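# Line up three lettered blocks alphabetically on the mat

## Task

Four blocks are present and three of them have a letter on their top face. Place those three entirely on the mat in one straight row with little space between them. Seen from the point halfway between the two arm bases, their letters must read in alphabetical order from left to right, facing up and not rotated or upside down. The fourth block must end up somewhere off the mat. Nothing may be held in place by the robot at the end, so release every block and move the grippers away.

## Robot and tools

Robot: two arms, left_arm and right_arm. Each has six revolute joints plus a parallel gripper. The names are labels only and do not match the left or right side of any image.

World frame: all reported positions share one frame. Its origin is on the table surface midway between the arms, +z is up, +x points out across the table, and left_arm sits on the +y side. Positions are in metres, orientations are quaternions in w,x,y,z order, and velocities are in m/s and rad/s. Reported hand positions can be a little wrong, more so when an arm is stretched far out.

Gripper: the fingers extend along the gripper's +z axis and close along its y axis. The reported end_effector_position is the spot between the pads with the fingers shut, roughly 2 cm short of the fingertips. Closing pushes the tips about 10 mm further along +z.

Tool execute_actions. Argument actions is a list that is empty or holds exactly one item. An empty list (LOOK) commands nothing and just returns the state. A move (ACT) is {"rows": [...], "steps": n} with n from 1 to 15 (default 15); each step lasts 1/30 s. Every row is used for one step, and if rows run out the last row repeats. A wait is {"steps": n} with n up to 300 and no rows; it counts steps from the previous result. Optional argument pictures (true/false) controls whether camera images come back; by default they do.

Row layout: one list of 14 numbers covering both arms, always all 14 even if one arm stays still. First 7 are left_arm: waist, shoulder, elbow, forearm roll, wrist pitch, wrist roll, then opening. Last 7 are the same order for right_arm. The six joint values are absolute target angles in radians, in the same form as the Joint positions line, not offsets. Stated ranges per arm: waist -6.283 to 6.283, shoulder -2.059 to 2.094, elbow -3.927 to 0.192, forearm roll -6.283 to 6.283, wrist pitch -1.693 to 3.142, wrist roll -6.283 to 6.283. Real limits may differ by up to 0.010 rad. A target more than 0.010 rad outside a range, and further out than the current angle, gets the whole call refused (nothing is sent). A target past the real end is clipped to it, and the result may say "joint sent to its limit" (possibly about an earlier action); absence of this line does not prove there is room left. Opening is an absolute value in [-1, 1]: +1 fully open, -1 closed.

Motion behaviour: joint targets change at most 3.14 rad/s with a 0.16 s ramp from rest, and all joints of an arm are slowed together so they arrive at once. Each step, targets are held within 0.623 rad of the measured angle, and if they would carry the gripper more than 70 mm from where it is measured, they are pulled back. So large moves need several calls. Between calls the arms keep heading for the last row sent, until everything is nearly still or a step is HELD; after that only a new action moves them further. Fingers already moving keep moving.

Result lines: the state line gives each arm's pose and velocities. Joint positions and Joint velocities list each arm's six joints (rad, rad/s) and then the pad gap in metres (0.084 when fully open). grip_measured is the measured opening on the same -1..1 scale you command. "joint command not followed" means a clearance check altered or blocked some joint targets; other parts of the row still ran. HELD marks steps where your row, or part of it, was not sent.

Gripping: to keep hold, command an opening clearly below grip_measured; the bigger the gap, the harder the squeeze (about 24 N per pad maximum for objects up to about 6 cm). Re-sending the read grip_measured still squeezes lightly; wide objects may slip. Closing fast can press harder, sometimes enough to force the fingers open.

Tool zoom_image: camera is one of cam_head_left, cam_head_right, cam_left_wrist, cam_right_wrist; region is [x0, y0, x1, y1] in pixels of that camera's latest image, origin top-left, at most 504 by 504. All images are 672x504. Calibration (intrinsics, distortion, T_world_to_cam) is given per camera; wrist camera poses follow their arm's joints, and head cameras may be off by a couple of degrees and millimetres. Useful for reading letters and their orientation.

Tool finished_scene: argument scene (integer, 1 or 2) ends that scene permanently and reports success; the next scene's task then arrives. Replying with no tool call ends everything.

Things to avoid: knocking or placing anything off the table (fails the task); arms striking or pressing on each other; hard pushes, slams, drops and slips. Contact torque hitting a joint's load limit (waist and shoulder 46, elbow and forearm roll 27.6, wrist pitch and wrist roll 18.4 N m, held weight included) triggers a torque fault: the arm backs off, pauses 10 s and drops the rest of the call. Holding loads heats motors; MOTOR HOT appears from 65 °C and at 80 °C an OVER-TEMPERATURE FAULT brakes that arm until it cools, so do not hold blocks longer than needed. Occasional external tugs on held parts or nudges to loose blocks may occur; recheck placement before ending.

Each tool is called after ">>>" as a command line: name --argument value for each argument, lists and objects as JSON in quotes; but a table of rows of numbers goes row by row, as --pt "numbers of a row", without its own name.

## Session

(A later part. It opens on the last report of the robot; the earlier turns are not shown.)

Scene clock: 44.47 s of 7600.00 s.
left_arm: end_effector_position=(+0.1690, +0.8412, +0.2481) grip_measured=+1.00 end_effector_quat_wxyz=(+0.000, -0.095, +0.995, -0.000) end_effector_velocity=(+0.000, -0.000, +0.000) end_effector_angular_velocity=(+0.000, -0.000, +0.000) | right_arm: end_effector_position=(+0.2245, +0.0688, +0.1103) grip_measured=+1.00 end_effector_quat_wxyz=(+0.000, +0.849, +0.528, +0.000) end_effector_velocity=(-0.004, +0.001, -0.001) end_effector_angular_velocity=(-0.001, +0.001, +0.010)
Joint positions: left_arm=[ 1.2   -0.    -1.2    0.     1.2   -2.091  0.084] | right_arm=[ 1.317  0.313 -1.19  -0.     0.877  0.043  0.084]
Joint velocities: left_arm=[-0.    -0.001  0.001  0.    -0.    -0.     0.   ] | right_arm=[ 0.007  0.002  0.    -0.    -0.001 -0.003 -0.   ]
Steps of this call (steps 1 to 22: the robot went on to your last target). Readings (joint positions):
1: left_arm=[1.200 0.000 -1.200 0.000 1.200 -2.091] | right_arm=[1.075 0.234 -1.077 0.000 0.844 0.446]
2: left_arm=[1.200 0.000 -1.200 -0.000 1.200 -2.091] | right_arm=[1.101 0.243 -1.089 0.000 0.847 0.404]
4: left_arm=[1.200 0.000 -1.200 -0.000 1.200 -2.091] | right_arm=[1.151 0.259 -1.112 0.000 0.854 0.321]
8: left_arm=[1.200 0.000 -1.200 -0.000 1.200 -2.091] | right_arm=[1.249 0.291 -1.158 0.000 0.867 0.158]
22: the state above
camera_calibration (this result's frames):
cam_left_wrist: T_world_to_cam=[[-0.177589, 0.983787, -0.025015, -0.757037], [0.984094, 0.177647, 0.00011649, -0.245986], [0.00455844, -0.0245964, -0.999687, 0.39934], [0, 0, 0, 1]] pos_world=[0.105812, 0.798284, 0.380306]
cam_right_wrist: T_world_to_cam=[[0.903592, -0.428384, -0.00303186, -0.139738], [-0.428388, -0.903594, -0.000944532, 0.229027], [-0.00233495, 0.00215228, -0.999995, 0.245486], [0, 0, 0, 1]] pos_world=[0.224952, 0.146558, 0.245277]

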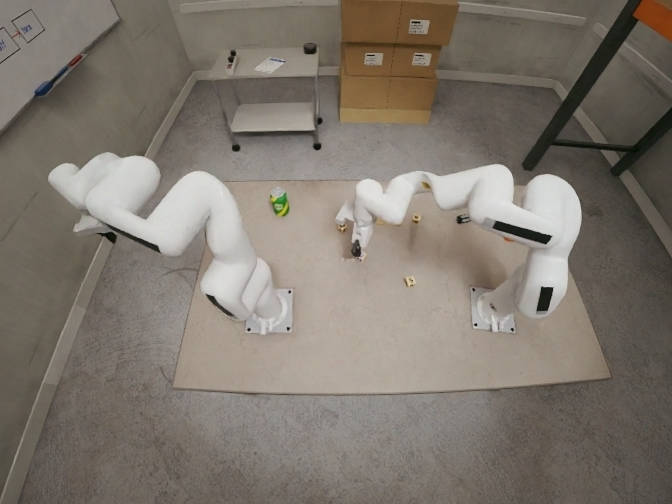

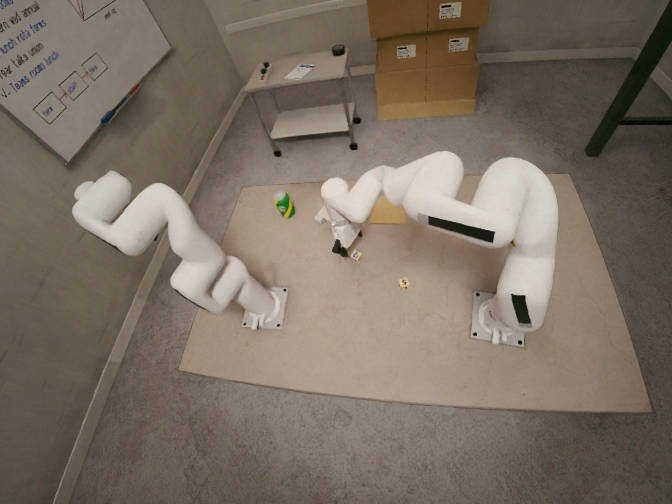

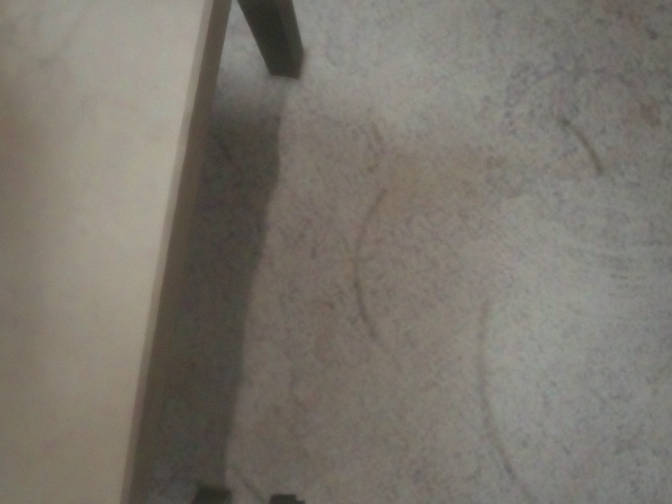

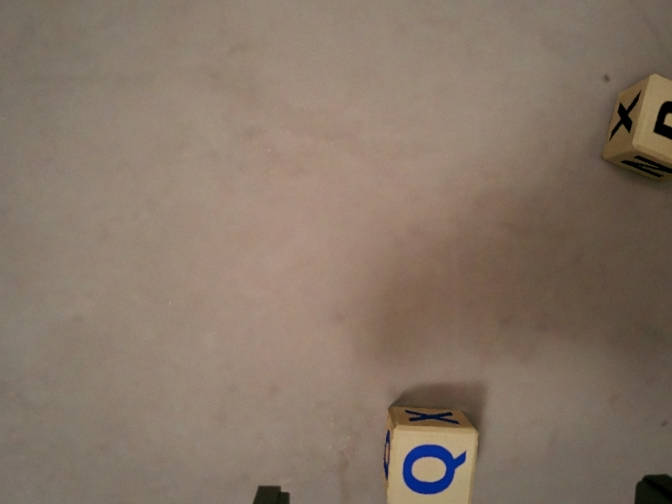

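>>> execute_actions --actions '[{"rows":[[1.2,0,-1.2,0,1.2,-2.091,1,1.318,0.456,-1.123,0,0.667,0.043,1]]}]' --pictures false

>>> execute_actions --actions '[{"rows":[[1.2,0,-1.2,0,1.2,-2.091,1,1.318,0.456,-1.123,0,0.667,0.043,-0.7]]}]' --pictures false

>>> execute_actions --actions '[{"rows":[[1.2,0,-1.2,0,1.2,-2.091,1,1.318,0.313,-1.19,0,0.877,0.043,-0.7]],"steps":10}]' --pictures false

>>> execute_actions --actions '[{"rows":[[1.2,0,-1.2,0,1.2,-2.091,1,0.91,0.566,-1.575,0,1.009,2.36,-0.7]]}]' --pictures false

>>> execute_actions --actions '[{"steps":30}]' --pictures false

>>> execute_actions --actions '[{"rows":[[1.2,0,-1.2,0,1.2,-2.091,1,0.91,0.62,-1.554,0,0.934,2.36,-0.7],[1.2,0,-1.2,0,1.2,-2.091,1,0.91,0.62,-1.554,0,0.934,2.36,-0.7],[1.2,0,-1.2,0,1.2,-2.091,1,0.91,0.62,-1.554,0,0.934,2.36,-0.7],[1.2,0,-1.2,0,1.2,-2.091,1,0.91,0.62,-1.554,0,0.934,2.36,-0.7],[1.2,0,-1.2,0,1.2,-2.091,1,0.91,0.67,-1.536,0,0.866,2.36,-0.7],[1.2,0,-1.2,0,1.2,-2.091,1,0.91,0.67,-1.536,0,0.866,2.36,-0.7],[1.2,0,-1.2,0,1.2,-2.091,1,0.91,0.67,-1.536,0,0.866,2.36,-0.7],[1.2,0,-1.2,0,1.2,-2.091,1,0.91,0.67,-1.536,0,0.866,2.36,-0.7],[1.2,0,-1.2,0,1.2,-2.091,1,0.91,0.691,-1.528,0,0.837,2.36,-0.7]]}]' --pictures false

>>> execute_actions --actions '[{"steps":8}]' --pictures false

>>> execute_actions --actions '[{"rows":[[1.2,0,-1.2,0,1.2,-2.091,1,0.91,0.691,-1.528,0,0.837,2.36,1]],"steps":10}]' --pictures false

>>> execute_actions --actions '[{"rows":[[1.2,0,-1.2,0,1.2,-2.091,1,0.91,0.566,-1.575,0,1.009,2.36,1]]}]'

>>> execute_actions --actions '[{"rows":[[1.2,0,-1.2,0,1.2,-2.091,1,1.171,0.747,-1.872,0,1.125,0.211,1]]}]' --pictures false

>>> execute_actions --actions '[{"steps":30}]'

Scene clock: 80.20 s of 7600.00 s.
left_arm: end_effector_position=(+0.1690, +0.8412, +0.2481) grip_measured=+1.00 end_effector_quat_wxyz=(+0.000, -0.095, +0.995, -0.000) end_effector_velocity=(-0.000, -0.000, +0.000) end_effector_angular_velocity=(-0.001, +0.000, +0.001) | right_arm: end_effector_position=(+0.2226, +0.0660, +0.0287) grip_measured=+1.00 end_effector_quat_wxyz=(-0.001, +0.849, +0.529, +0.002) end_effector_velocity=(+0.001, +0.001, -0.001) end_effector_angular_velocity=(+0.009, -0.004, +0.000)
Joint positions: left_arm=[ 1.2   -0.    -1.2   -0.     1.2   -2.091  0.084] | right_arm=[ 1.318  0.453 -1.126 -0.     0.668  0.043  0.084]
Joint velocities: left_arm=[ 0.    -0.001  0.    -0.     0.002 -0.    -0.   ] | right_arm=[-0.001 -0.     0.007  0.    -0.016 -0.001 -0.   ]
Steps of this call (steps 1 to 15: the robot went on to your last target; steps 16 to 90: nothing new was sent; then 32.23 s passed at rest; steps 91 to 105: all 15 steps of this action). Readings (joint positions):
91: left_arm=[1.200 0.000 -1.200 0.000 1.200 -2.091] | right_arm=[1.318 0.313 -1.190 -0.000 0.877 0.043]
92: left_arm=[1.200 0.000 -1.200 -0.000 1.200 -2.091] | right_arm=[1.318 0.316 -1.189 -0.000 0.870 0.043]
94: left_arm=[1.200 0.000 -1.200 0.000 1.200 -2.091] | right_arm=[1.318 0.344 -1.179 -0.000 0.818 0.043]
98: left_arm=[1.200 0.000 -1.200 -0.000 1.200 -2.091] | right_arm=[1.318 0.441 -1.127 0.000 0.702 0.043]
105: the state above

Scene clock: 80.70 s of 7600.00 s.
left_arm: end_effector_position=(+0.1690, +0.8412, +0.2481) grip_measured=+1.00 end_effector_quat_wxyz=(+0.000, -0.095, +0.995, -0.000) end_effector_velocity=(-0.000, +0.000, +0.001) end_effector_angular_velocity=(+0.001, -0.000, -0.000) | right_arm: end_effector_position=(+0.2219, +0.0645, +0.0265) grip_measured=-0.33 end_effector_quat_wxyz=(-0.000, +0.849, +0.529, +0.000) end_effector_velocity=(-0.000, -0.000, -0.001) end_effector_angular_velocity=(-0.001, +0.001, -0.001)
Joint positions: left_arm=[ 1.2    0.    -1.2    0.     1.2   -2.091  0.084] | right_arm=[ 1.318  0.456 -1.123 -0.     0.667  0.043  0.03 ]
Joint velocities: left_arm=[ 0.    -0.001 -0.     0.    -0.     0.    -0.   ] | right_arm=[-0.     0.001  0.001  0.001 -0.001  0.    -0.   ]
Steps of this call (steps 1 to 15: all 15 steps of this action). Readings (joint positions):
1: left_arm=[1.200 -0.000 -1.200 0.000 1.200 -2.091] | right_arm=[1.318 0.453 -1.126 -0.000 0.667 0.043]
2: left_arm=[1.200 0.000 -1.200 -0.000 1.200 -2.091] | right_arm=[1.318 0.454 -1.125 -0.000 0.667 0.043]
4: left_arm=[1.200 0.000 -1.200 0.000 1.200 -2.091] | right_arm=[1.318 0.455 -1.124 -0.000 0.667 0.043]
8: left_arm=[1.200 0.000 -1.200 -0.000 1.200 -2.091] | right_arm=[1.318 0.456 -1.123 -0.000 0.667 0.043]
15: the state above

Scene clock: 81.03 s of 7600.00 s.
left_arm: end_effector_position=(+0.1690, +0.8412, +0.2481) grip_measured=+1.00 end_effector_quat_wxyz=(+0.000, -0.095, +0.995, -0.000) end_effector_velocity=(-0.000, +0.000, +0.001) end_effector_angular_velocity=(+0.002, -0.001, -0.000) | right_arm: end_effector_position=(+0.2260, +0.0739, +0.1130) grip_measured=-0.33 end_effector_quat_wxyz=(-0.005, +0.849, +0.529, +0.008) end_effector_velocity=(-0.018, -0.041, +0.016) end_effector_angular_velocity=(-0.131, +0.058, -0.001)
Joint positions: left_arm=[ 1.2    0.    -1.2   -0.     1.2   -2.091  0.084] | right_arm=[ 1.318  0.313 -1.194 -0.     0.863  0.043  0.03 ]
Joint velocities: left_arm=[ 0.    -0.001  0.     0.    -0.001  0.     0.   ] | right_arm=[-0.001 -0.069  0.011  0.001  0.202 -0.    -0.   ]
Steps of this call (steps 1 to 10: all 10 steps of this action). Readings (joint positions):
1: left_arm=[1.200 0.000 -1.200 -0.000 1.200 -2.091] | right_arm=[1.318 0.456 -1.123 -0.000 0.667 0.043]
2: left_arm=[1.200 0.000 -1.200 -0.000 1.200 -2.091] | right_arm=[1.318 0.453 -1.124 0.000 0.674 0.043]
4: left_arm=[1.200 0.000 -1.200 0.000 1.200 -2.091] | right_arm=[1.318 0.424 -1.134 0.000 0.727 0.043]
8: left_arm=[1.200 0.000 -1.200 -0.000 1.200 -2.091] | right_arm=[1.318 0.328 -1.187 -0.000 0.842 0.043]
10: the state above

Scene clock: 81.53 s of 7600.00 s.
left_arm: end_effector_position=(+0.1690, +0.8412, +0.2481) grip_measured=+1.00 end_effector_quat_wxyz=(+0.000, -0.095, +0.995, -0.000) end_effector_velocity=(-0.000, +0.000, +0.001) end_effector_angular_velocity=(+0.001, -0.000, +0.000) | right_arm: end_effector_position=(+0.3808, +0.0349, +0.1100) grip_measured=-0.33 end_effector_quat_wxyz=(+0.001, +0.991, +0.130, -0.001) end_effector_velocity=(+0.318, -0.125, +0.003) end_effector_angular_velocity=(+0.005, -0.008, -2.500)
Joint positions: left_arm=[ 1.2   -0.    -1.2    0.     1.2   -2.091  0.084] | right_arm=[ 1.044  0.485 -1.447 -0.     0.964  0.621  0.03 ]
Joint velocities: left_arm=[ 0.    -0.001 -0.    -0.     0.     0.    -0.   ] | right_arm=[-0.56   0.339 -0.534  0.     0.186  1.94  -0.   ]
Steps of this call (steps 1 to 15: all 15 steps of this action). Readings (joint positions):
1: left_arm=[1.200 -0.000 -1.200 -0.000 1.200 -2.091] | right_arm=[1.318 0.312 -1.193 -0.000 0.868 0.043]
2: left_arm=[1.200 0.000 -1.200 0.000 1.200 -2.091] | right_arm=[1.315 0.315 -1.193 0.000 0.873 0.049]
4: left_arm=[1.200 0.000 -1.200 -0.000 1.200 -2.091] | right_arm=[1.285 0.339 -1.222 0.000 0.887 0.102]
8: left_arm=[1.200 -0.000 -1.200 0.000 1.200 -2.091] | right_arm=[1.185 0.398 -1.313 -0.000 0.917 0.260]
15: the state above

Scene clock: 82.53 s of 7600.00 s.
left_arm: end_effector_position=(+0.1690, +0.8412, +0.2481) grip_measured=+1.00 end_effector_quat_wxyz=(+0.000, -0.095, +0.995, -0.000) end_effector_velocity=(+0.000, +0.000, -0.000) end_effector_angular_velocity=(-0.000, +0.000, -0.001) | right_arm: end_effector_position=(+0.4548, -0.0018, +0.1101) grip_measured=-0.33 end_effector_quat_wxyz=(-0.000, +0.693, -0.721, +0.000) end_effector_velocity=(+0.001, -0.001, +0.000) end_effector_angular_velocity=(+0.000, -0.000, -0.009)
Joint positions: left_arm=[ 1.2   -0.    -1.2    0.     1.2   -2.091  0.084] | right_arm=[ 0.91   0.566 -1.575 -0.     1.009  2.359  0.03 ]
Joint velocities: left_arm=[-0.     0.001 -0.     0.    -0.     0.     0.   ] | right_arm=[-0.002 -0.    -0.    -0.     0.     0.008 -0.   ]
Steps of this call (steps 1 to 30: the robot went on to your last target). Readings (joint positions):
1: left_arm=[1.200 0.000 -1.200 0.000 1.200 -2.091] | right_arm=[1.025 0.496 -1.465 -0.000 0.970 0.689]
2: left_arm=[1.200 -0.000 -1.200 -0.000 1.200 -2.091] | right_arm=[1.007 0.507 -1.482 -0.000 0.976 0.763]
4: left_arm=[1.200 -0.000 -1.200 0.000 1.200 -2.091] | right_arm=[0.974 0.527 -1.513 -0.000 0.987 0.932]
8: left_arm=[1.200 0.000 -1.200 -0.000 1.200 -2.091] | right_arm=[0.927 0.555 -1.557 -0.000 1.002 1.307]
30: the state above

Scene clock: 83.03 s of 7600.00 s.
left_arm: end_effector_position=(+0.1690, +0.8412, +0.2481) grip_measured=+1.00 end_effector_quat_wxyz=(+0.000, -0.095, +0.995, -0.000) end_effector_velocity=(+0.000, -0.000, -0.001) end_effector_angular_velocity=(-0.002, +0.001, -0.000) | right_arm: end_effector_position=(+0.4551, -0.0016, +0.0313) grip_measured=-0.33 end_effector_quat_wxyz=(-0.000, +0.693, -0.721, +0.000) end_effector_velocity=(+0.017, +0.015, +0.002) end_effector_angular_velocity=(+0.053, -0.059, +0.001)
Joint positions: left_arm=[ 1.2    0.    -1.2   -0.     1.2   -2.091  0.084] | right_arm=[ 0.91   0.688 -1.53   0.     0.842  2.36   0.03 ]
Joint velocities: left_arm=[-0.     0.001  0.     0.     0.    -0.    -0.   ] | right_arm=[ 0.     0.016 -0.014 -0.002 -0.082  0.001 -0.   ]
Steps of this call (steps 1 to 15: all 15 steps of this action). Readings (joint positions):
1: left_arm=[1.200 0.000 -1.200 0.000 1.200 -2.091] | right_arm=[0.910 0.566 -1.575 -0.000 1.009 2.359]
2: left_arm=[1.200 0.000 -1.200 0.000 1.200 -2.091] | right_arm=[0.910 0.569 -1.574 -0.000 1.003 2.360]
4: left_arm=[1.200 0.000 -1.200 -0.000 1.200 -2.091] | right_arm=[0.910 0.588 -1.569 -0.000 0.971 2.360]
8: left_arm=[1.200 -0.000 -1.200 -0.000 1.200 -2.091] | right_arm=[0.910 0.643 -1.545 0.000 0.905 2.360]
15: the state above

Scene clock: 83.30 s of 7600.00 s.
left_arm: end_effector_position=(+0.1690, +0.8412, +0.2481) grip_measured=+1.00 end_effector_quat_wxyz=(+0.000, -0.095, +0.995, -0.000) end_effector_velocity=(+0.000, -0.000, -0.000) end_effector_angular_velocity=(-0.001, +0.000, -0.001) | right_arm: end_effector_position=(+0.4556, -0.0012, +0.0306) grip_measured=-0.33 end_effector_quat_wxyz=(-0.002, +0.693, -0.721, +0.000) end_effector_velocity=(+0.000, -0.000, -0.000) end_effector_angular_velocity=(+0.001, -0.000, -0.002)
Joint positions: left_arm=[ 1.2    0.    -1.2   -0.     1.2   -2.091  0.084] | right_arm=[ 0.91   0.689 -1.529 -0.     0.837  2.36   0.03 ]
Joint velocities: left_arm=[-0.     0.     0.001 -0.     0.     0.001  0.   ] | right_arm=[-0.001  0.     0.     0.    -0.001  0.001  0.   ]
Steps of this call (steps 1 to 8: the robot went on to your last target). Readings (joint positions):
1: left_arm=[1.200 0.000 -1.200 0.000 1.200 -2.091] | right_arm=[0.910 0.688 -1.530 -0.000 0.840 2.360]
2: left_arm=[1.200 0.000 -1.200 0.000 1.200 -2.091] | right_arm=[0.910 0.689 -1.530 -0.000 0.839 2.360]
4: left_arm=[1.200 0.000 -1.200 -0.000 1.200 -2.091] | right_arm=[0.910 0.689 -1.530 -0.000 0.837 2.360]
8: the state above

Scene clock: 83.63 s of 7600.00 s.
left_arm: end_effector_position=(+0.1690, +0.8412, +0.2481) grip_measured=+1.00 end_effector_quat_wxyz=(+0.000, -0.095, +0.995, -0.000) end_effector_velocity=(+0.000, +0.000, +0.000) end_effector_angular_velocity=(+0.001, -0.000, -0.000) | right_arm: end_effector_position=(+0.4547, -0.0020, +0.0286) grip_measured=+0.99 end_effector_quat_wxyz=(+0.000, +0.693, -0.721, +0.000) end_effector_velocity=(+0.003, +0.003, +0.006) end_effector_angular_velocity=(+0.010, -0.010, -0.001)
Joint positions: left_arm=[ 1.2    0.    -1.2   -0.     1.2   -2.091  0.084] | right_arm=[ 0.91   0.691 -1.528 -0.     0.837  2.36   0.084]
Joint velocities: left_arm=[-0. -0. -0.  0. -0.  0.  0.] | right_arm=[-0.001 -0.007 -0.005  0.001 -0.001  0.     0.005]
Steps of this call (steps 1 to 10: all 10 steps of this action). Readings (joint positions):
1: left_arm=[1.200 0.000 -1.200 0.000 1.200 -2.091] | right_arm=[0.910 0.689 -1.529 -0.000 0.837 2.360]
2: left_arm=[1.200 0.000 -1.200 -0.000 1.200 -2.091] | right_arm=[0.910 0.690 -1.529 -0.000 0.837 2.360]
4: left_arm=[1.200 0.000 -1.200 0.000 1.200 -2.091] | right_arm=[0.910 0.692 -1.527 -0.000 0.837 2.360]
8: left_arm=[1.200 0.000 -1.200 0.000 1.200 -2.091] | right_arm=[0.910 0.692 -1.527 0.000 0.837 2.360]
10: the state above

Scene clock: 84.13 s of 7600.00 s.
left_arm: end_effector_position=(+0.1690, +0.8412, +0.2481) grip_measured=+1.00 end_effector_quat_wxyz=(+0.000, -0.095, +0.995, -0.000) end_effector_velocity=(+0.000, -0.000, +0.001) end_effector_angular_velocity=(+0.001, -0.000, +0.000) | right_arm: end_effector_position=(+0.4535, -0.0031, +0.1064) grip_measured=+1.00 end_effector_quat_wxyz=(+0.004, +0.693, -0.721, -0.000) end_effector_velocity=(+0.001, +0.001, +0.003) end_effector_angular_velocity=(+0.001, -0.000, +0.001)
Joint positions: left_arm=[ 1.2   -0.    -1.2    0.     1.2   -2.091  0.084] | right_arm=[ 0.91   0.57  -1.571  0.     1.009  2.36   0.084]
Joint velocities: left_arm=[-0.    -0.002  0.    -0.     0.001 -0.     0.   ] | right_arm=[ 0.    -0.    -0.008  0.001  0.008 -0.001  0.   ]
Steps of this call (steps 1 to 15: all 15 steps of this action). Readings (joint positions):
1: left_arm=[1.200 0.000 -1.200 -0.000 1.200 -2.091] | right_arm=[0.910 0.691 -1.528 -0.000 0.837 2.360]
2: left_arm=[1.200 0.000 -1.200 -0.000 1.200 -2.091] | right_arm=[0.910 0.688 -1.529 0.000 0.844 2.360]
4: left_arm=[1.200 0.000 -1.200 -0.000 1.200 -2.091] | right_arm=[0.910 0.660 -1.535 0.000 0.893 2.360]
8: left_arm=[1.200 -0.000 -1.200 0.000 1.200 -2.091] | right_arm=[0.910 0.574 -1.577 -0.000 0.984 2.360]
15: the state above
camera_calibration (this result's frames):
cam_left_wrist: T_world_to_cam=[[-0.177588, 0.983787, -0.025015, -0.757037], [0.984094, 0.177647, 0.000116496, -0.245986], [0.00455844, -0.0245964, -0.999687, 0.39934], [0, 0, 0, 1]] pos_world=[0.105812, 0.798284, 0.380306]
cam_right_wrist: T_world_to_cam=[[-0.999695, 0.0246054, 0.00202048, 0.486535], [0.0245933, 0.99968, -0.00585018, 0.0631625], [-0.00216378, -0.00579871, -0.999981, 0.242178], [0, 0, 0, 1]] pos_world=[0.485357, -0.0737094, 0.24156]

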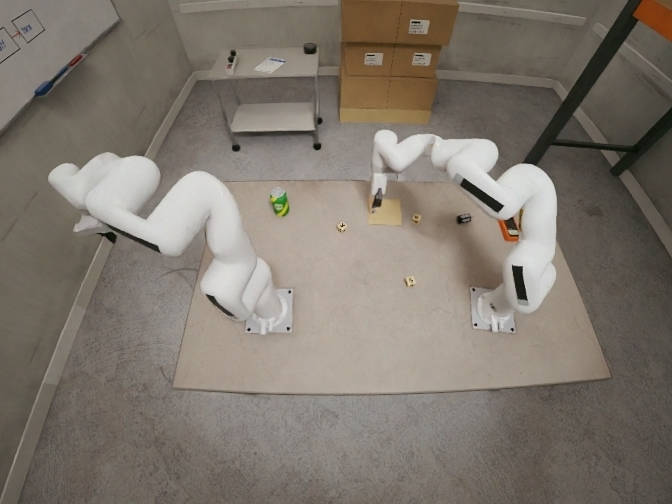

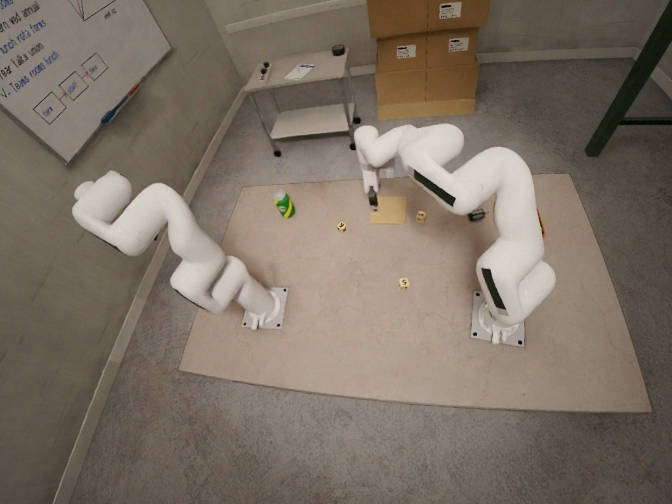

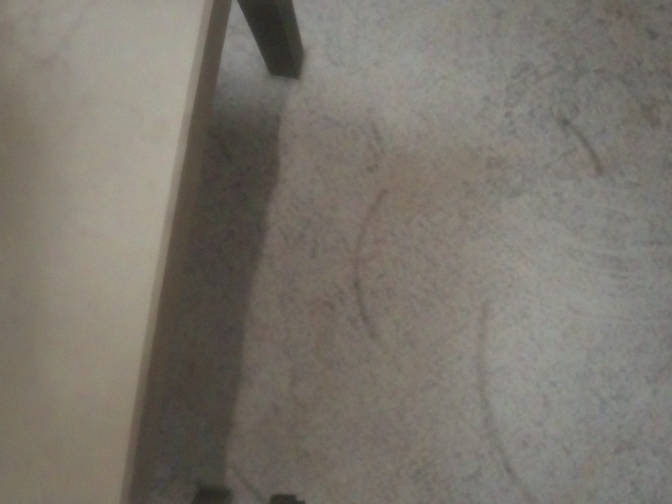

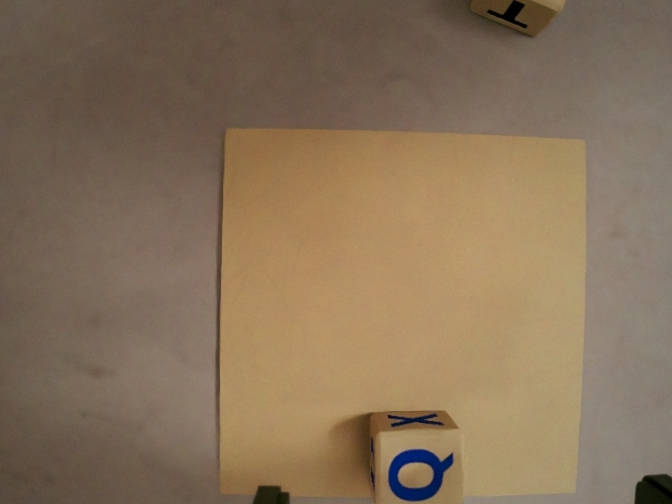

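Scene clock: 84.63 s of 7600.00 s.
left_arm: end_effector_position=(+0.1690, +0.8412, +0.2481) grip_measured=+1.00 end_effector_quat_wxyz=(+0.000, -0.095, +0.995, -0.000) end_effector_velocity=(+0.000, +0.000, +0.001) end_effector_angular_velocity=(+0.002, -0.001, -0.000) | right_arm: end_effector_position=(+0.3769, +0.1168, +0.1097) grip_measured=+1.00 end_effector_quat_wxyz=(+0.001, +0.957, -0.291, -0.000) end_effector_velocity=(-0.170, +0.190, +0.001) end_effector_angular_velocity=(+0.006, +0.001, +3.184)
Joint positions: left_arm=[ 1.2    0.    -1.2    0.     1.2   -2.091  0.084] | right_arm=[ 1.129  0.718 -1.822  0.     1.105  1.558  0.084]
Joint velocities: left_arm=[-0.    -0.001  0.    -0.    -0.001  0.    -0.   ] | right_arm=[ 0.385  0.251 -0.421  0.002  0.165 -2.8   -0.   ]
Steps of this call (steps 1 to 15: all 15 steps of this action). Readings (joint positions):
1: left_arm=[1.200 -0.000 -1.200 0.000 1.200 -2.091] | right_arm=[0.910 0.569 -1.572 0.000 1.009 2.360]
2: left_arm=[1.200 0.000 -1.200 0.000 1.200 -2.091] | right_arm=[0.911 0.571 -1.576 -0.000 1.010 2.354]
4: left_arm=[1.200 0.000 -1.200 0.000 1.200 -2.091] | right_arm=[0.930 0.586 -1.602 -0.000 1.021 2.298]
8: left_arm=[1.200 0.000 -1.200 0.000 1.200 -2.091] | right_arm=[1.016 0.642 -1.694 0.000 1.055 2.089]
15: the state above

Scene clock: 85.63 s of 7600.00 s.
left_arm: end_effector_position=(+0.1690, +0.8412, +0.2481) grip_measured=+1.00 end_effector_quat_wxyz=(+0.000, -0.095, +0.995, -0.000) end_effector_velocity=(+0.000, +0.000, +0.001) end_effector_angular_velocity=(+0.002, -0.001, -0.000) | right_arm: end_effector_position=(+0.3581, +0.1376, +0.1102) grip_measured=+1.00 end_effector_quat_wxyz=(+0.000, +0.921, +0.389, +0.000) end_effector_velocity=(-0.001, -0.001, -0.001) end_effector_angular_velocity=(-0.003, +0.002, +0.001)
Joint positions: left_arm=[ 1.2   -0.    -1.2   -0.     1.2   -2.091  0.084] | right_arm=[ 1.171  0.747 -1.872 -0.     1.125  0.211  0.084]
Joint velocities: left_arm=[-0.    -0.001 -0.001  0.     0.     0.     0.   ] | right_arm=[ 0.001  0.     0.001  0.     0.002 -0.001 -0.   ]
Steps of this call (steps 1 to 30: the robot went on to your last target). Readings (joint positions):
1: left_arm=[1.200 0.000 -1.200 0.000 1.200 -2.091] | right_arm=[1.141 0.726 -1.835 0.000 1.110 1.463]
2: left_arm=[1.200 0.000 -1.200 -0.000 1.200 -2.091] | right_arm=[1.150 0.732 -1.845 0.000 1.115 1.368]
4: left_arm=[1.200 -0.000 -1.200 0.000 1.200 -2.091] | right_arm=[1.162 0.740 -1.859 0.000 1.120 1.179]
8: left_arm=[1.200 0.000 -1.200 0.000 1.200 -2.091] | right_arm=[1.168 0.745 -1.869 -0.000 1.124 0.800]
30: the state above
camera_calibration (this result's frames):
cam_left_wrist: T_world_to_cam=[[-0.177589, 0.983787, -0.0250151, -0.757037], [0.984094, 0.177647, 0.000116436, -0.245986], [0.00455841, -0.0245966, -0.999687, 0.39934], [0, 0, 0, 1]] pos_world=[0.105812, 0.798284, 0.380306]
cam_right_wrist: T_world_to_cam=[[0.727309, -0.686303, -0.00304547, -0.13243], [-0.686308, -0.72731, -0.000948877, 0.416503], [-0.00156379, 0.00278026, -0.999995, 0.24512], [0, 0, 0, 1]] pos_world=[0.38255, 0.211358, 0.245111]

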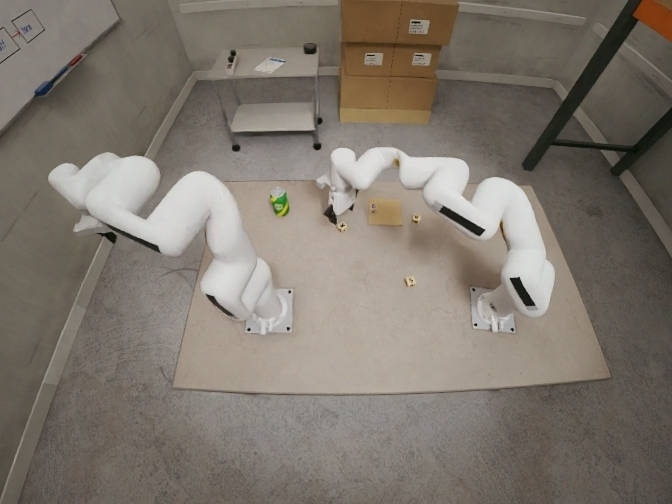

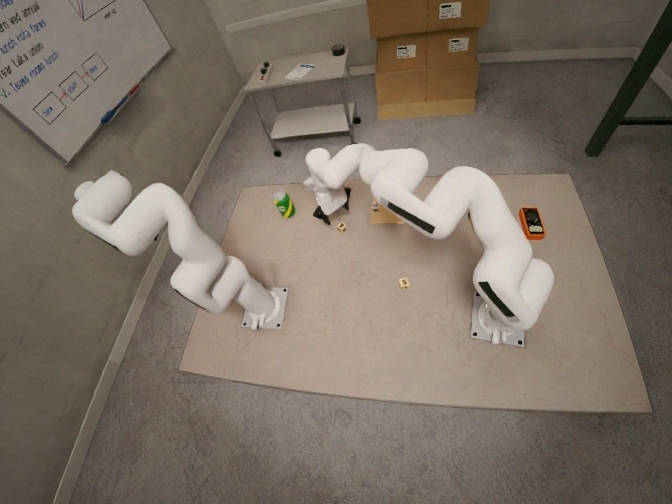

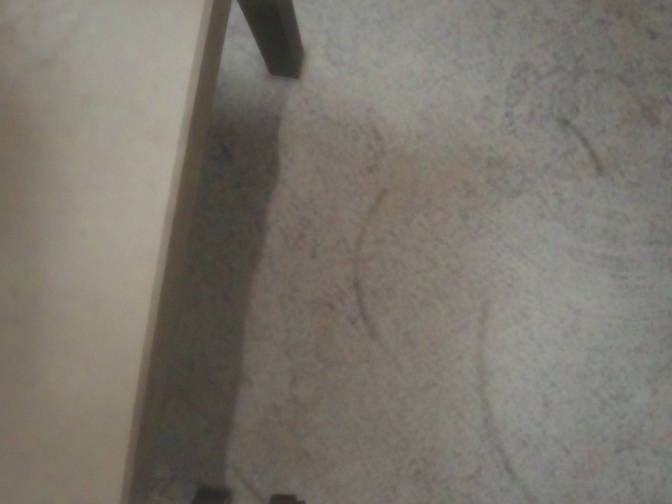

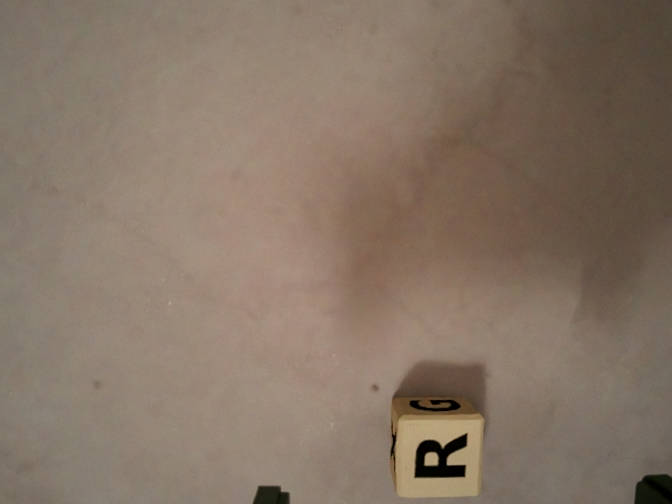

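>>> execute_actions --actions '[{"rows":[[1.2,0,-1.2,0,1.2,-2.091,1,1.171,0.857,-1.816,0,0.959,0.211,1]]}]' --pictures false

>>> execute_actions --actions '[{"rows":[[1.2,0,-1.2,0,1.2,-2.091,1,1.171,0.857,-1.816,0,0.959,0.211,-0.7]]}]' --pictures false

>>> execute_actions --actions '[{"rows":[[1.2,0,-1.2,0,1.2,-2.091,1,1.171,0.747,-1.872,0,1.125,0.211,-0.7]],"steps":10}]' --pictures false

>>> execute_actions --actions '[{"rows":[[1.2,0,-1.2,0,1.2,-2.091,1,0.845,0.445,-1.386,0,0.941,2.295,-0.7]]}]' --pictures false

>>> execute_actions --actions '[{"steps":30}]' --pictures false

>>> execute_actions --actions '[{"rows":[[1.2,0,-1.2,0,1.2,-2.091,1,0.845,0.505,-1.367,0,0.862,2.295,-0.7],[1.2,0,-1.2,0,1.2,-2.091,1,0.845,0.505,-1.367,0,0.862,2.295,-0.7],[1.2,0,-1.2,0,1.2,-2.091,1,0.845,0.505,-1.367,0,0.862,2.295,-0.7],[1.2,0,-1.2,0,1.2,-2.091,1,0.845,0.505,-1.367,0,0.862,2.295,-0.7],[1.2,0,-1.2,0,1.2,-2.091,1,0.845,0.56,-1.351,0,0.791,2.295,-0.7],[1.2,0,-1.2,0,1.2,-2.091,1,0.845,0.56,-1.351,0,0.791,2.295,-0.7],[1.2,0,-1.2,0,1.2,-2.091,1,0.845,0.56,-1.351,0,0.791,2.295,-0.7],[1.2,0,-1.2,0,1.2,-2.091,1,0.845,0.56,-1.351,0,0.791,2.295,-0.7],[1.2,0,-1.2,0,1.2,-2.091,1,0.845,0.579,-1.346,0,0.767,2.295,-0.7]]}]' --pictures false

>>> execute_actions --actions '[{"steps":8}]' --pictures false

>>> execute_actions --actions '[{"rows":[[1.2,0,-1.2,0,1.2,-2.091,1,0.845,0.579,-1.346,0,0.767,2.295,1]],"steps":10}]' --pictures false

>>> execute_actions --actions '[{"rows":[[1.2,0,-1.2,0,1.2,-2.091,1,0.845,0.445,-1.386,0,0.941,2.295,1]],"steps":10}]' --pictures false

>>> execute_actions --actions '[{"rows":[[1.2,0,-1.2,0,1.2,-2.091,1,0.87,0.034,-1.245,0,1.211,0.75,1]]}]' --pictures false

>>> execute_actions --actions '[{"steps":22}]'

Scene clock: 114.47 s of 7600.00 s.
left_arm: end_effector_position=(+0.1690, +0.8412, +0.2481) grip_measured=+1.00 end_effector_quat_wxyz=(+0.000, -0.095, +0.995, -0.000) end_effector_velocity=(-0.000, -0.000, +0.000) end_effector_angular_velocity=(-0.000, +0.000, +0.001) | right_arm: end_effector_position=(+0.3594, +0.1397, +0.0324) grip_measured=+1.00 end_effector_quat_wxyz=(-0.002, +0.921, +0.389, +0.003) end_effector_velocity=(+0.002, +0.003, +0.006) end_effector_angular_velocity=(+0.014, -0.009, +0.001)
Joint positions: left_arm=[ 1.2   -0.    -1.2    0.     1.2   -2.091  0.084] | right_arm=[ 1.171  0.853 -1.82  -0.     0.959  0.211  0.084]
Joint velocities: left_arm=[ 0.001 -0.001  0.001  0.     0.     0.     0.   ] | right_arm=[ 0.    -0.008  0.001 -0.    -0.01  -0.001 -0.   ]
Steps of this call (steps 1 to 15: the robot went on to your last target; steps 16 to 90: nothing new was sent; then 25.33 s passed at rest; steps 91 to 105: all 15 steps of this action). Readings (joint positions):
91: left_arm=[1.200 -0.000 -1.200 -0.000 1.200 -2.091] | right_arm=[1.171 0.747 -1.872 -0.000 1.125 0.211]
92: left_arm=[1.200 0.000 -1.200 0.000 1.200 -2.091] | right_arm=[1.171 0.749 -1.871 -0.000 1.118 0.211]
94: left_arm=[1.200 0.000 -1.200 -0.000 1.200 -2.091] | right_arm=[1.171 0.773 -1.862 -0.000 1.070 0.211]
98: left_arm=[1.200 0.000 -1.200 0.000 1.200 -2.091] | right_arm=[1.171 0.851 -1.815 0.000 0.983 0.211]
105: the state above

Scene clock: 114.97 s of 7600.00 s.
left_arm: end_effector_position=(+0.1690, +0.8412, +0.2481) grip_measured=+1.00 end_effector_quat_wxyz=(+0.000, -0.095, +0.995, -0.000) end_effector_velocity=(+0.000, +0.000, +0.000) end_effector_angular_velocity=(+0.000, -0.000, +0.000) | right_arm: end_effector_position=(+0.3581, +0.1376, +0.0282) grip_measured=-0.33 end_effector_quat_wxyz=(-0.000, +0.921, +0.389, +0.000) end_effector_velocity=(+0.001, +0.001, +0.002) end_effector_angular_velocity=(+0.004, -0.003, -0.000)
Joint positions: left_arm=[ 1.2    0.    -1.2    0.     1.2   -2.091  0.084] | right_arm=[ 1.171  0.857 -1.816  0.     0.959  0.211  0.03 ]
Joint velocities: left_arm=[-0.    -0.    -0.001 -0.     0.    -0.     0.   ] | right_arm=[ 0.    -0.001 -0.002 -0.    -0.001  0.001 -0.   ]
Steps of this call (steps 1 to 15: all 15 steps of this action). Readings (joint positions):
1: left_arm=[1.200 0.000 -1.200 -0.000 1.200 -2.091] | right_arm=[1.171 0.853 -1.820 -0.000 0.959 0.211]
2: left_arm=[1.200 -0.000 -1.200 -0.000 1.200 -2.091] | right_arm=[1.171 0.854 -1.819 -0.000 0.959 0.211]
4: left_arm=[1.200 -0.000 -1.200 -0.000 1.200 -2.091] | right_arm=[1.171 0.856 -1.817 -0.000 0.959 0.211]
8: left_arm=[1.200 -0.000 -1.200 0.000 1.200 -2.091] | right_arm=[1.171 0.857 -1.816 -0.000 0.959 0.211]
15: the state above

Scene clock: 115.30 s of 7600.00 s.
left_arm: end_effector_position=(+0.1690, +0.8412, +0.2481) grip_measured=+1.00 end_effector_quat_wxyz=(+0.000, -0.095, +0.995, -0.000) end_effector_velocity=(+0.000, +0.000, -0.000) end_effector_angular_velocity=(-0.000, +0.000, -0.000) | right_arm: end_effector_position=(+0.3610, +0.1422, +0.1171) grip_measured=-0.33 end_effector_quat_wxyz=(-0.006, +0.921, +0.389, +0.009) end_effector_velocity=(-0.024, -0.038, -0.018) end_effector_angular_velocity=(-0.139, +0.088, -0.000)
Joint positions: left_arm=[ 1.2   -0.    -1.2    0.     1.2   -2.091  0.084] | right_arm=[ 1.171  0.742 -1.878 -0.     1.115  0.211  0.03 ]
Joint velocities: left_arm=[-0.001  0.001 -0.001 -0.     0.    -0.     0.   ] | right_arm=[-0.    -0.014  0.037  0.     0.141  0.    -0.   ]
Steps of this call (steps 1 to 10: all 10 steps of this action). Readings (joint positions):
1: left_arm=[1.200 0.000 -1.200 0.000 1.200 -2.091] | right_arm=[1.171 0.857 -1.816 0.000 0.959 0.211]
2: left_arm=[1.200 -0.000 -1.200 0.000 1.200 -2.091] | right_arm=[1.171 0.855 -1.817 0.000 0.966 0.211]
4: left_arm=[1.200 -0.000 -1.200 0.000 1.200 -2.091] | right_arm=[1.171 0.831 -1.826 0.000 1.015 0.211]
8: left_arm=[1.200 -0.000 -1.200 0.000 1.200 -2.091] | right_arm=[1.171 0.753 -1.873 -0.000 1.101 0.211]
10: the state above

Scene clock: 115.80 s of 7600.00 s.
left_arm: end_effector_position=(+0.1690, +0.8412, +0.2481) grip_measured=+1.00 end_effector_quat_wxyz=(+0.000, -0.095, +0.995, -0.000) end_effector_velocity=(+0.000, +0.000, +0.001) end_effector_angular_velocity=(+0.002, -0.001, -0.001) | right_arm: end_effector_position=(+0.4375, +0.0017, +0.1109) grip_measured=-0.33 end_effector_quat_wxyz=(+0.000, +0.999, -0.040, -0.000) end_effector_velocity=(+0.109, -0.303, +0.001) end_effector_angular_velocity=(+0.003, -0.005, -2.831)
Joint positions: left_arm=[ 1.2   -0.    -1.2    0.     1.2   -2.091  0.084] | right_arm=[ 0.934  0.53  -1.52  -0.     0.991  0.854  0.03 ]
Joint velocities: left_arm=[ 0.    -0.002  0.     0.    -0.     0.001  0.   ] | right_arm=[-0.493 -0.467  0.734  0.    -0.273  2.337 -0.   ]
Steps of this call (steps 1 to 15: all 15 steps of this action). Readings (joint positions):
1: left_arm=[1.200 0.000 -1.200 -0.000 1.200 -2.091] | right_arm=[1.171 0.743 -1.876 -0.000 1.118 0.211]
2: left_arm=[1.200 0.000 -1.200 0.000 1.200 -2.091] | right_arm=[1.169 0.743 -1.868 0.000 1.118 0.217]
4: left_arm=[1.200 0.000 -1.200 0.000 1.200 -2.091] | right_arm=[1.146 0.723 -1.823 0.000 1.103 0.271]
8: left_arm=[1.200 -0.000 -1.200 -0.000 1.200 -2.091] | right_arm=[1.058 0.646 -1.705 -0.000 1.059 0.439]
15: the state above

Scene clock: 116.80 s of 7600.00 s.
left_arm: end_effector_position=(+0.1690, +0.8412, +0.2481) grip_measured=+1.00 end_effector_quat_wxyz=(+0.000, -0.095, +0.995, -0.000) end_effector_velocity=(+0.000, -0.000, -0.000) end_effector_angular_velocity=(-0.001, +0.000, -0.000) | right_arm: end_effector_position=(+0.4530, -0.0540, +0.1102) grip_measured=-0.33 end_effector_quat_wxyz=(+0.000, +0.693, -0.721, +0.000) end_effector_velocity=(+0.000, -0.000, +0.001) end_effector_angular_velocity=(+0.000, -0.001, -0.002)
Joint positions: left_arm=[ 1.2   -0.    -1.2   -0.     1.2   -2.091  0.084] | right_arm=[ 0.845  0.445 -1.386 -0.     0.941  2.295  0.03 ]
Joint velocities: left_arm=[-0.     0.001 -0.    -0.     0.     0.    -0.   ] | right_arm=[-0.    -0.001 -0.001 -0.001  0.001  0.002  0.   ]
Steps of this call (steps 1 to 30: the robot went on to your last target). Readings (joint positions):
1: left_arm=[1.200 0.000 -1.200 -0.000 1.200 -2.091] | right_arm=[0.918 0.514 -1.496 -0.000 0.982 0.936]
2: left_arm=[1.200 0.000 -1.200 -0.000 1.200 -2.091] | right_arm=[0.903 0.500 -1.474 -0.000 0.974 1.025]
4: left_arm=[1.200 0.000 -1.200 0.000 1.200 -2.091] | right_arm=[0.877 0.476 -1.436 -0.000 0.960 1.212]
8: left_arm=[1.200 0.000 -1.200 0.000 1.200 -2.091] | right_arm=[0.852 0.452 -1.398 -0.000 0.946 1.591]
30: the state above

Scene clock: 117.30 s of 7600.00 s.
left_arm: end_effector_position=(+0.1690, +0.8412, +0.2481) grip_measured=+1.00 end_effector_quat_wxyz=(+0.000, -0.095, +0.995, -0.000) end_effector_velocity=(+0.000, +0.000, -0.000) end_effector_angular_velocity=(-0.000, +0.000, -0.000) | right_arm: end_effector_position=(+0.4533, -0.0539, +0.0325) grip_measured=-0.33 end_effector_quat_wxyz=(+0.001, +0.693, -0.721, -0.000) end_effector_velocity=(+0.012, +0.010, -0.002) end_effector_angular_velocity=(+0.035, -0.043, -0.001)
Joint positions: left_arm=[ 1.2    0.    -1.2   -0.     1.2   -2.091  0.084] | right_arm=[ 0.845  0.577 -1.346  0.     0.771  2.295  0.03 ]
Joint velocities: left_arm=[-0.001  0.001 -0.    -0.    -0.001 -0.    -0.   ] | right_arm=[ 0.     0.018 -0.01  -0.    -0.063  0.002  0.   ]
Steps of this call (steps 1 to 15: all 15 steps of this action). Readings (joint positions):
1: left_arm=[1.200 0.000 -1.200 0.000 1.200 -2.091] | right_arm=[0.845 0.445 -1.386 -0.000 0.941 2.295]
2: left_arm=[1.200 0.000 -1.200 0.000 1.200 -2.091] | right_arm=[0.845 0.448 -1.386 -0.000 0.935 2.295]
4: left_arm=[1.200 0.000 -1.200 0.000 1.200 -2.091] | right_arm=[0.845 0.470 -1.381 -0.000 0.901 2.295]
8: left_arm=[1.200 0.000 -1.200 -0.000 1.200 -2.091] | right_arm=[0.845 0.530 -1.359 0.000 0.832 2.295]
15: the state above

Scene clock: 117.57 s of 7600.00 s.
left_arm: end_effector_position=(+0.1690, +0.8412, +0.2481) grip_measured=+1.00 end_effector_quat_wxyz=(+0.000, -0.095, +0.995, -0.000) end_effector_velocity=(+0.000, -0.000, -0.000) end_effector_angular_velocity=(-0.001, +0.000, -0.001) | right_arm: end_effector_position=(+0.4539, -0.0533, +0.0322) grip_measured=-0.33 end_effector_quat_wxyz=(-0.001, +0.693, -0.721, +0.000) end_effector_velocity=(-0.003, -0.002, -0.006) end_effector_angular_velocity=(-0.007, +0.008, +0.001)
Joint positions: left_arm=[ 1.2    0.    -1.2    0.     1.2   -2.091  0.084] | right_arm=[ 0.845  0.578 -1.346 -0.     0.767  2.295  0.03 ]
Joint velocities: left_arm=[-0.     0.001 -0.     0.     0.     0.     0.   ] | right_arm=[-0.     0.007  0.005 -0.    -0.001 -0.001 -0.   ]
Steps of this call (steps 1 to 8: the robot went on to your last target). Readings (joint positions):
1: left_arm=[1.200 -0.000 -1.200 0.000 1.200 -2.091] | right_arm=[0.845 0.577 -1.347 -0.000 0.770 2.295]
2: left_arm=[1.200 0.000 -1.200 -0.000 1.200 -2.091] | right_arm=[0.845 0.577 -1.347 -0.000 0.769 2.295]
4: left_arm=[1.200 -0.000 -1.200 -0.000 1.200 -2.091] | right_arm=[0.845 0.577 -1.347 -0.000 0.767 2.295]
8: the state above

Scene clock: 117.90 s of 7600.00 s.
left_arm: end_effector_position=(+0.1690, +0.8412, +0.2481) grip_measured=+1.00 end_effector_quat_wxyz=(+0.000, -0.095, +0.995, -0.000) end_effector_velocity=(+0.000, +0.000, -0.000) end_effector_angular_velocity=(-0.000, +0.000, -0.001) | right_arm: end_effector_position=(+0.4537, -0.0535, +0.0317) grip_measured=+0.99 end_effector_quat_wxyz=(-0.000, +0.693, -0.721, +0.000) end_effector_velocity=(+0.000, +0.000, +0.000) end_effector_angular_velocity=(+0.000, -0.001, +0.000)
Joint positions: left_arm=[ 1.2    0.    -1.2    0.     1.2   -2.091  0.084] | right_arm=[ 0.845  0.579 -1.346 -0.     0.767  2.295  0.084]
Joint velocities: left_arm=[-0.     0.001  0.     0.    -0.001  0.     0.   ] | right_arm=[ 0.    -0.    -0.001 -0.001 -0.     0.001  0.005]
Steps of this call (steps 1 to 10: all 10 steps of this action). Readings (joint positions):
1: left_arm=[1.200 0.000 -1.200 -0.000 1.200 -2.091] | right_arm=[0.845 0.578 -1.346 -0.000 0.767 2.295]
2: left_arm=[1.200 0.000 -1.200 0.000 1.200 -2.091] | right_arm=[0.845 0.579 -1.346 -0.000 0.767 2.295]
4: left_arm=[1.200 -0.000 -1.200 0.000 1.200 -2.091] | right_arm=[0.845 0.579 -1.346 -0.000 0.767 2.295]
8: left_arm=[1.200 0.000 -1.200 0.000 1.200 -2.091] | right_arm=[0.845 0.579 -1.346 -0.000 0.767 2.295]
10: the state above

Scene clock: 118.23 s of 7600.00 s.
left_arm: end_effector_position=(+0.1690, +0.8412, +0.2481) grip_measured=+1.00 end_effector_quat_wxyz=(+0.000, -0.095, +0.995, -0.000) end_effector_velocity=(+0.000, +0.000, +0.000) end_effector_angular_velocity=(+0.000, -0.000, +0.000) | right_arm: end_effector_position=(+0.4569, -0.0508, +0.1148) grip_measured=+1.00 end_effector_quat_wxyz=(-0.009, +0.693, -0.721, +0.001) end_effector_velocity=(-0.046, -0.038, -0.034) end_effector_angular_velocity=(-0.124, +0.154, -0.003)
Joint positions: left_arm=[ 1.2   -0.    -1.2    0.     1.2   -2.091  0.084] | right_arm=[ 0.845  0.442 -1.392 -0.     0.931  2.295  0.084]
Joint velocities: left_arm=[-0. -0.  0. -0. -0. -0. -0.] | right_arm=[-0.001 -0.008  0.066  0.001  0.139  0.001 -0.   ]
Steps of this call (steps 1 to 10: all 10 steps of this action). Readings (joint positions):
1: left_arm=[1.200 -0.000 -1.200 0.000 1.200 -2.091] | right_arm=[0.845 0.579 -1.346 -0.000 0.767 2.295]
2: left_arm=[1.200 0.000 -1.200 -0.000 1.200 -2.091] | right_arm=[0.845 0.576 -1.346 0.000 0.774 2.295]
4: left_arm=[1.200 0.000 -1.200 -0.000 1.200 -2.091] | right_arm=[0.845 0.545 -1.351 0.000 0.824 2.295]
8: left_arm=[1.200 -0.000 -1.200 -0.000 1.200 -2.091] | right_arm=[0.845 0.452 -1.390 -0.000 0.917 2.295]
10: the state above

Scene clock: 118.73 s of 7600.00 s.
left_arm: end_effector_position=(+0.1690, +0.8412, +0.2481) grip_measured=+1.00 end_effector_quat_wxyz=(+0.000, -0.095, +0.995, -0.000) end_effector_velocity=(-0.000, +0.000, +0.001) end_effector_angular_velocity=(+0.001, -0.000, +0.001) | right_arm: end_effector_position=(+0.3946, -0.0879, +0.2313) grip_measured=+1.00 end_effector_quat_wxyz=(-0.001, +0.926, -0.376, +0.000) end_effector_velocity=(-0.107, -0.067, +0.200) end_effector_angular_velocity=(+0.033, -0.044, +2.853)
Joint positions: left_arm=[ 1.2    0.    -1.2   -0.     1.2   -2.091  0.084] | right_arm=[ 0.866  0.097 -1.267  0.     1.169  1.477  0.084]
Joint velocities: left_arm=[ 0.001 -0.001 -0.001 -0.     0.    -0.     0.   ] | right_arm=[ 0.036 -0.596  0.168  0.001  0.372 -2.818  0.   ]
Steps of this call (steps 1 to 15: all 15 steps of this action). Readings (joint positions):
1: left_arm=[1.200 0.000 -1.200 -0.000 1.200 -2.091] | right_arm=[0.845 0.443 -1.389 -0.000 0.935 2.295]
2: left_arm=[1.200 -0.000 -1.200 0.000 1.200 -2.091] | right_arm=[0.845 0.442 -1.383 -0.000 0.941 2.289]
4: left_arm=[1.200 0.000 -1.200 -0.000 1.200 -2.091] | right_arm=[0.847 0.414 -1.363 0.000 0.967 2.233]
8: left_arm=[1.200 0.000 -1.200 0.000 1.200 -2.091] | right_arm=[0.855 0.279 -1.329 -0.000 1.048 2.023]
15: the state above

Scene clock: 119.47 s of 7600.00 s.
left_arm: end_effector_position=(+0.1690, +0.8412, +0.2481) grip_measured=+1.00 end_effector_quat_wxyz=(+0.000, -0.095, +0.995, -0.000) end_effector_velocity=(+0.000, -0.000, +0.000) end_effector_angular_velocity=(-0.000, +0.000, -0.000) | right_arm: end_effector_position=(+0.3815, -0.0967, +0.2498) grip_measured=+1.00 end_effector_quat_wxyz=(+0.000, +1.000, -0.021, -0.000) end_effector_velocity=(+0.000, +0.000, +0.002) end_effector_angular_velocity=(+0.002, -0.002, +0.002)
Joint positions: left_arm=[ 1.2   -0.    -1.2   -0.     1.2   -2.091  0.084] | right_arm=[ 0.87   0.034 -1.245  0.     1.211  0.75   0.084]
Joint velocities: left_arm=[-0.001 -0.001  0.     0.     0.001 -0.    -0.   ] | right_arm=[ 0.    -0.002 -0.002 -0.     0.001 -0.002  0.   ]
Steps of this call (steps 1 to 22: the robot went on to your last target). Readings (joint positions):
1: left_arm=[1.200 0.000 -1.200 -0.000 1.200 -2.091] | right_arm=[0.867 0.079 -1.261 -0.000 1.180 1.382]
2: left_arm=[1.200 -0.000 -1.200 -0.000 1.200 -2.091] | right_arm=[0.868 0.065 -1.257 -0.000 1.189 1.287]
4: left_arm=[1.200 0.000 -1.200 -0.000 1.200 -2.091] | right_arm=[0.869 0.048 -1.251 -0.000 1.200 1.100]
8: left_arm=[1.200 0.000 -1.200 0.000 1.200 -2.091] | right_arm=[0.870 0.037 -1.245 0.000 1.210 0.826]
22: the state above
camera_calibration (this result's frames):
cam_left_wrist: T_world_to_cam=[[-0.177588, 0.983787, -0.025015, -0.757037], [0.984094, 0.177647, 0.000116478, -0.245986], [0.00455843, -0.0245965, -0.999687, 0.39934], [0, 0, 0, 1]] pos_world=[0.105812, 0.798284, 0.380306]
cam_right_wrist: T_world_to_cam=[[-0.025668, -0.999666, -0.00285673, -0.0528175], [-0.99967, 0.0256702, -0.000735741, 0.454627], [0.000808829, 0.0028369, -0.999996, 0.384584], [0, 0, 0, 1]] pos_world=[0.45281, -0.0655613, 0.384766]

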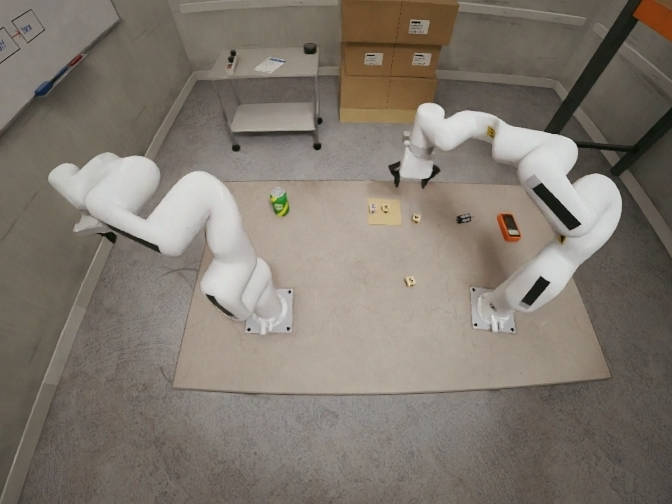

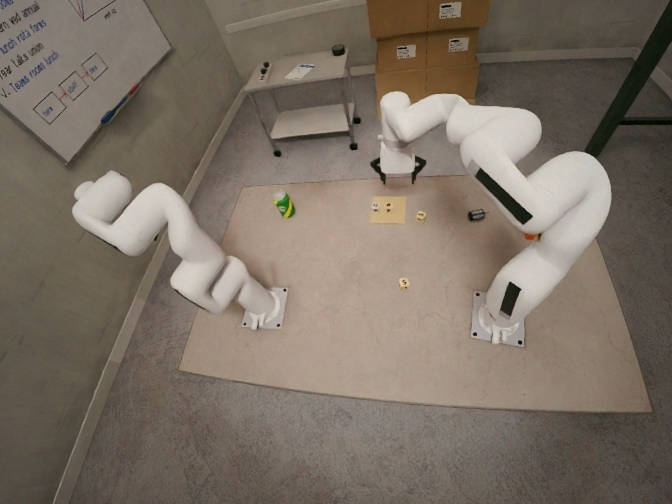

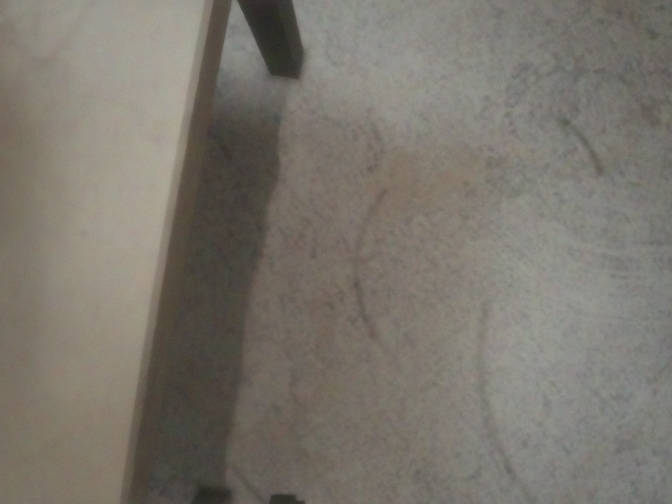

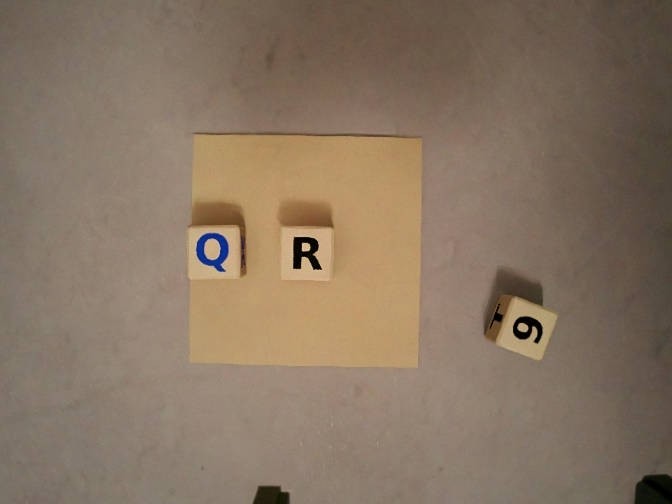

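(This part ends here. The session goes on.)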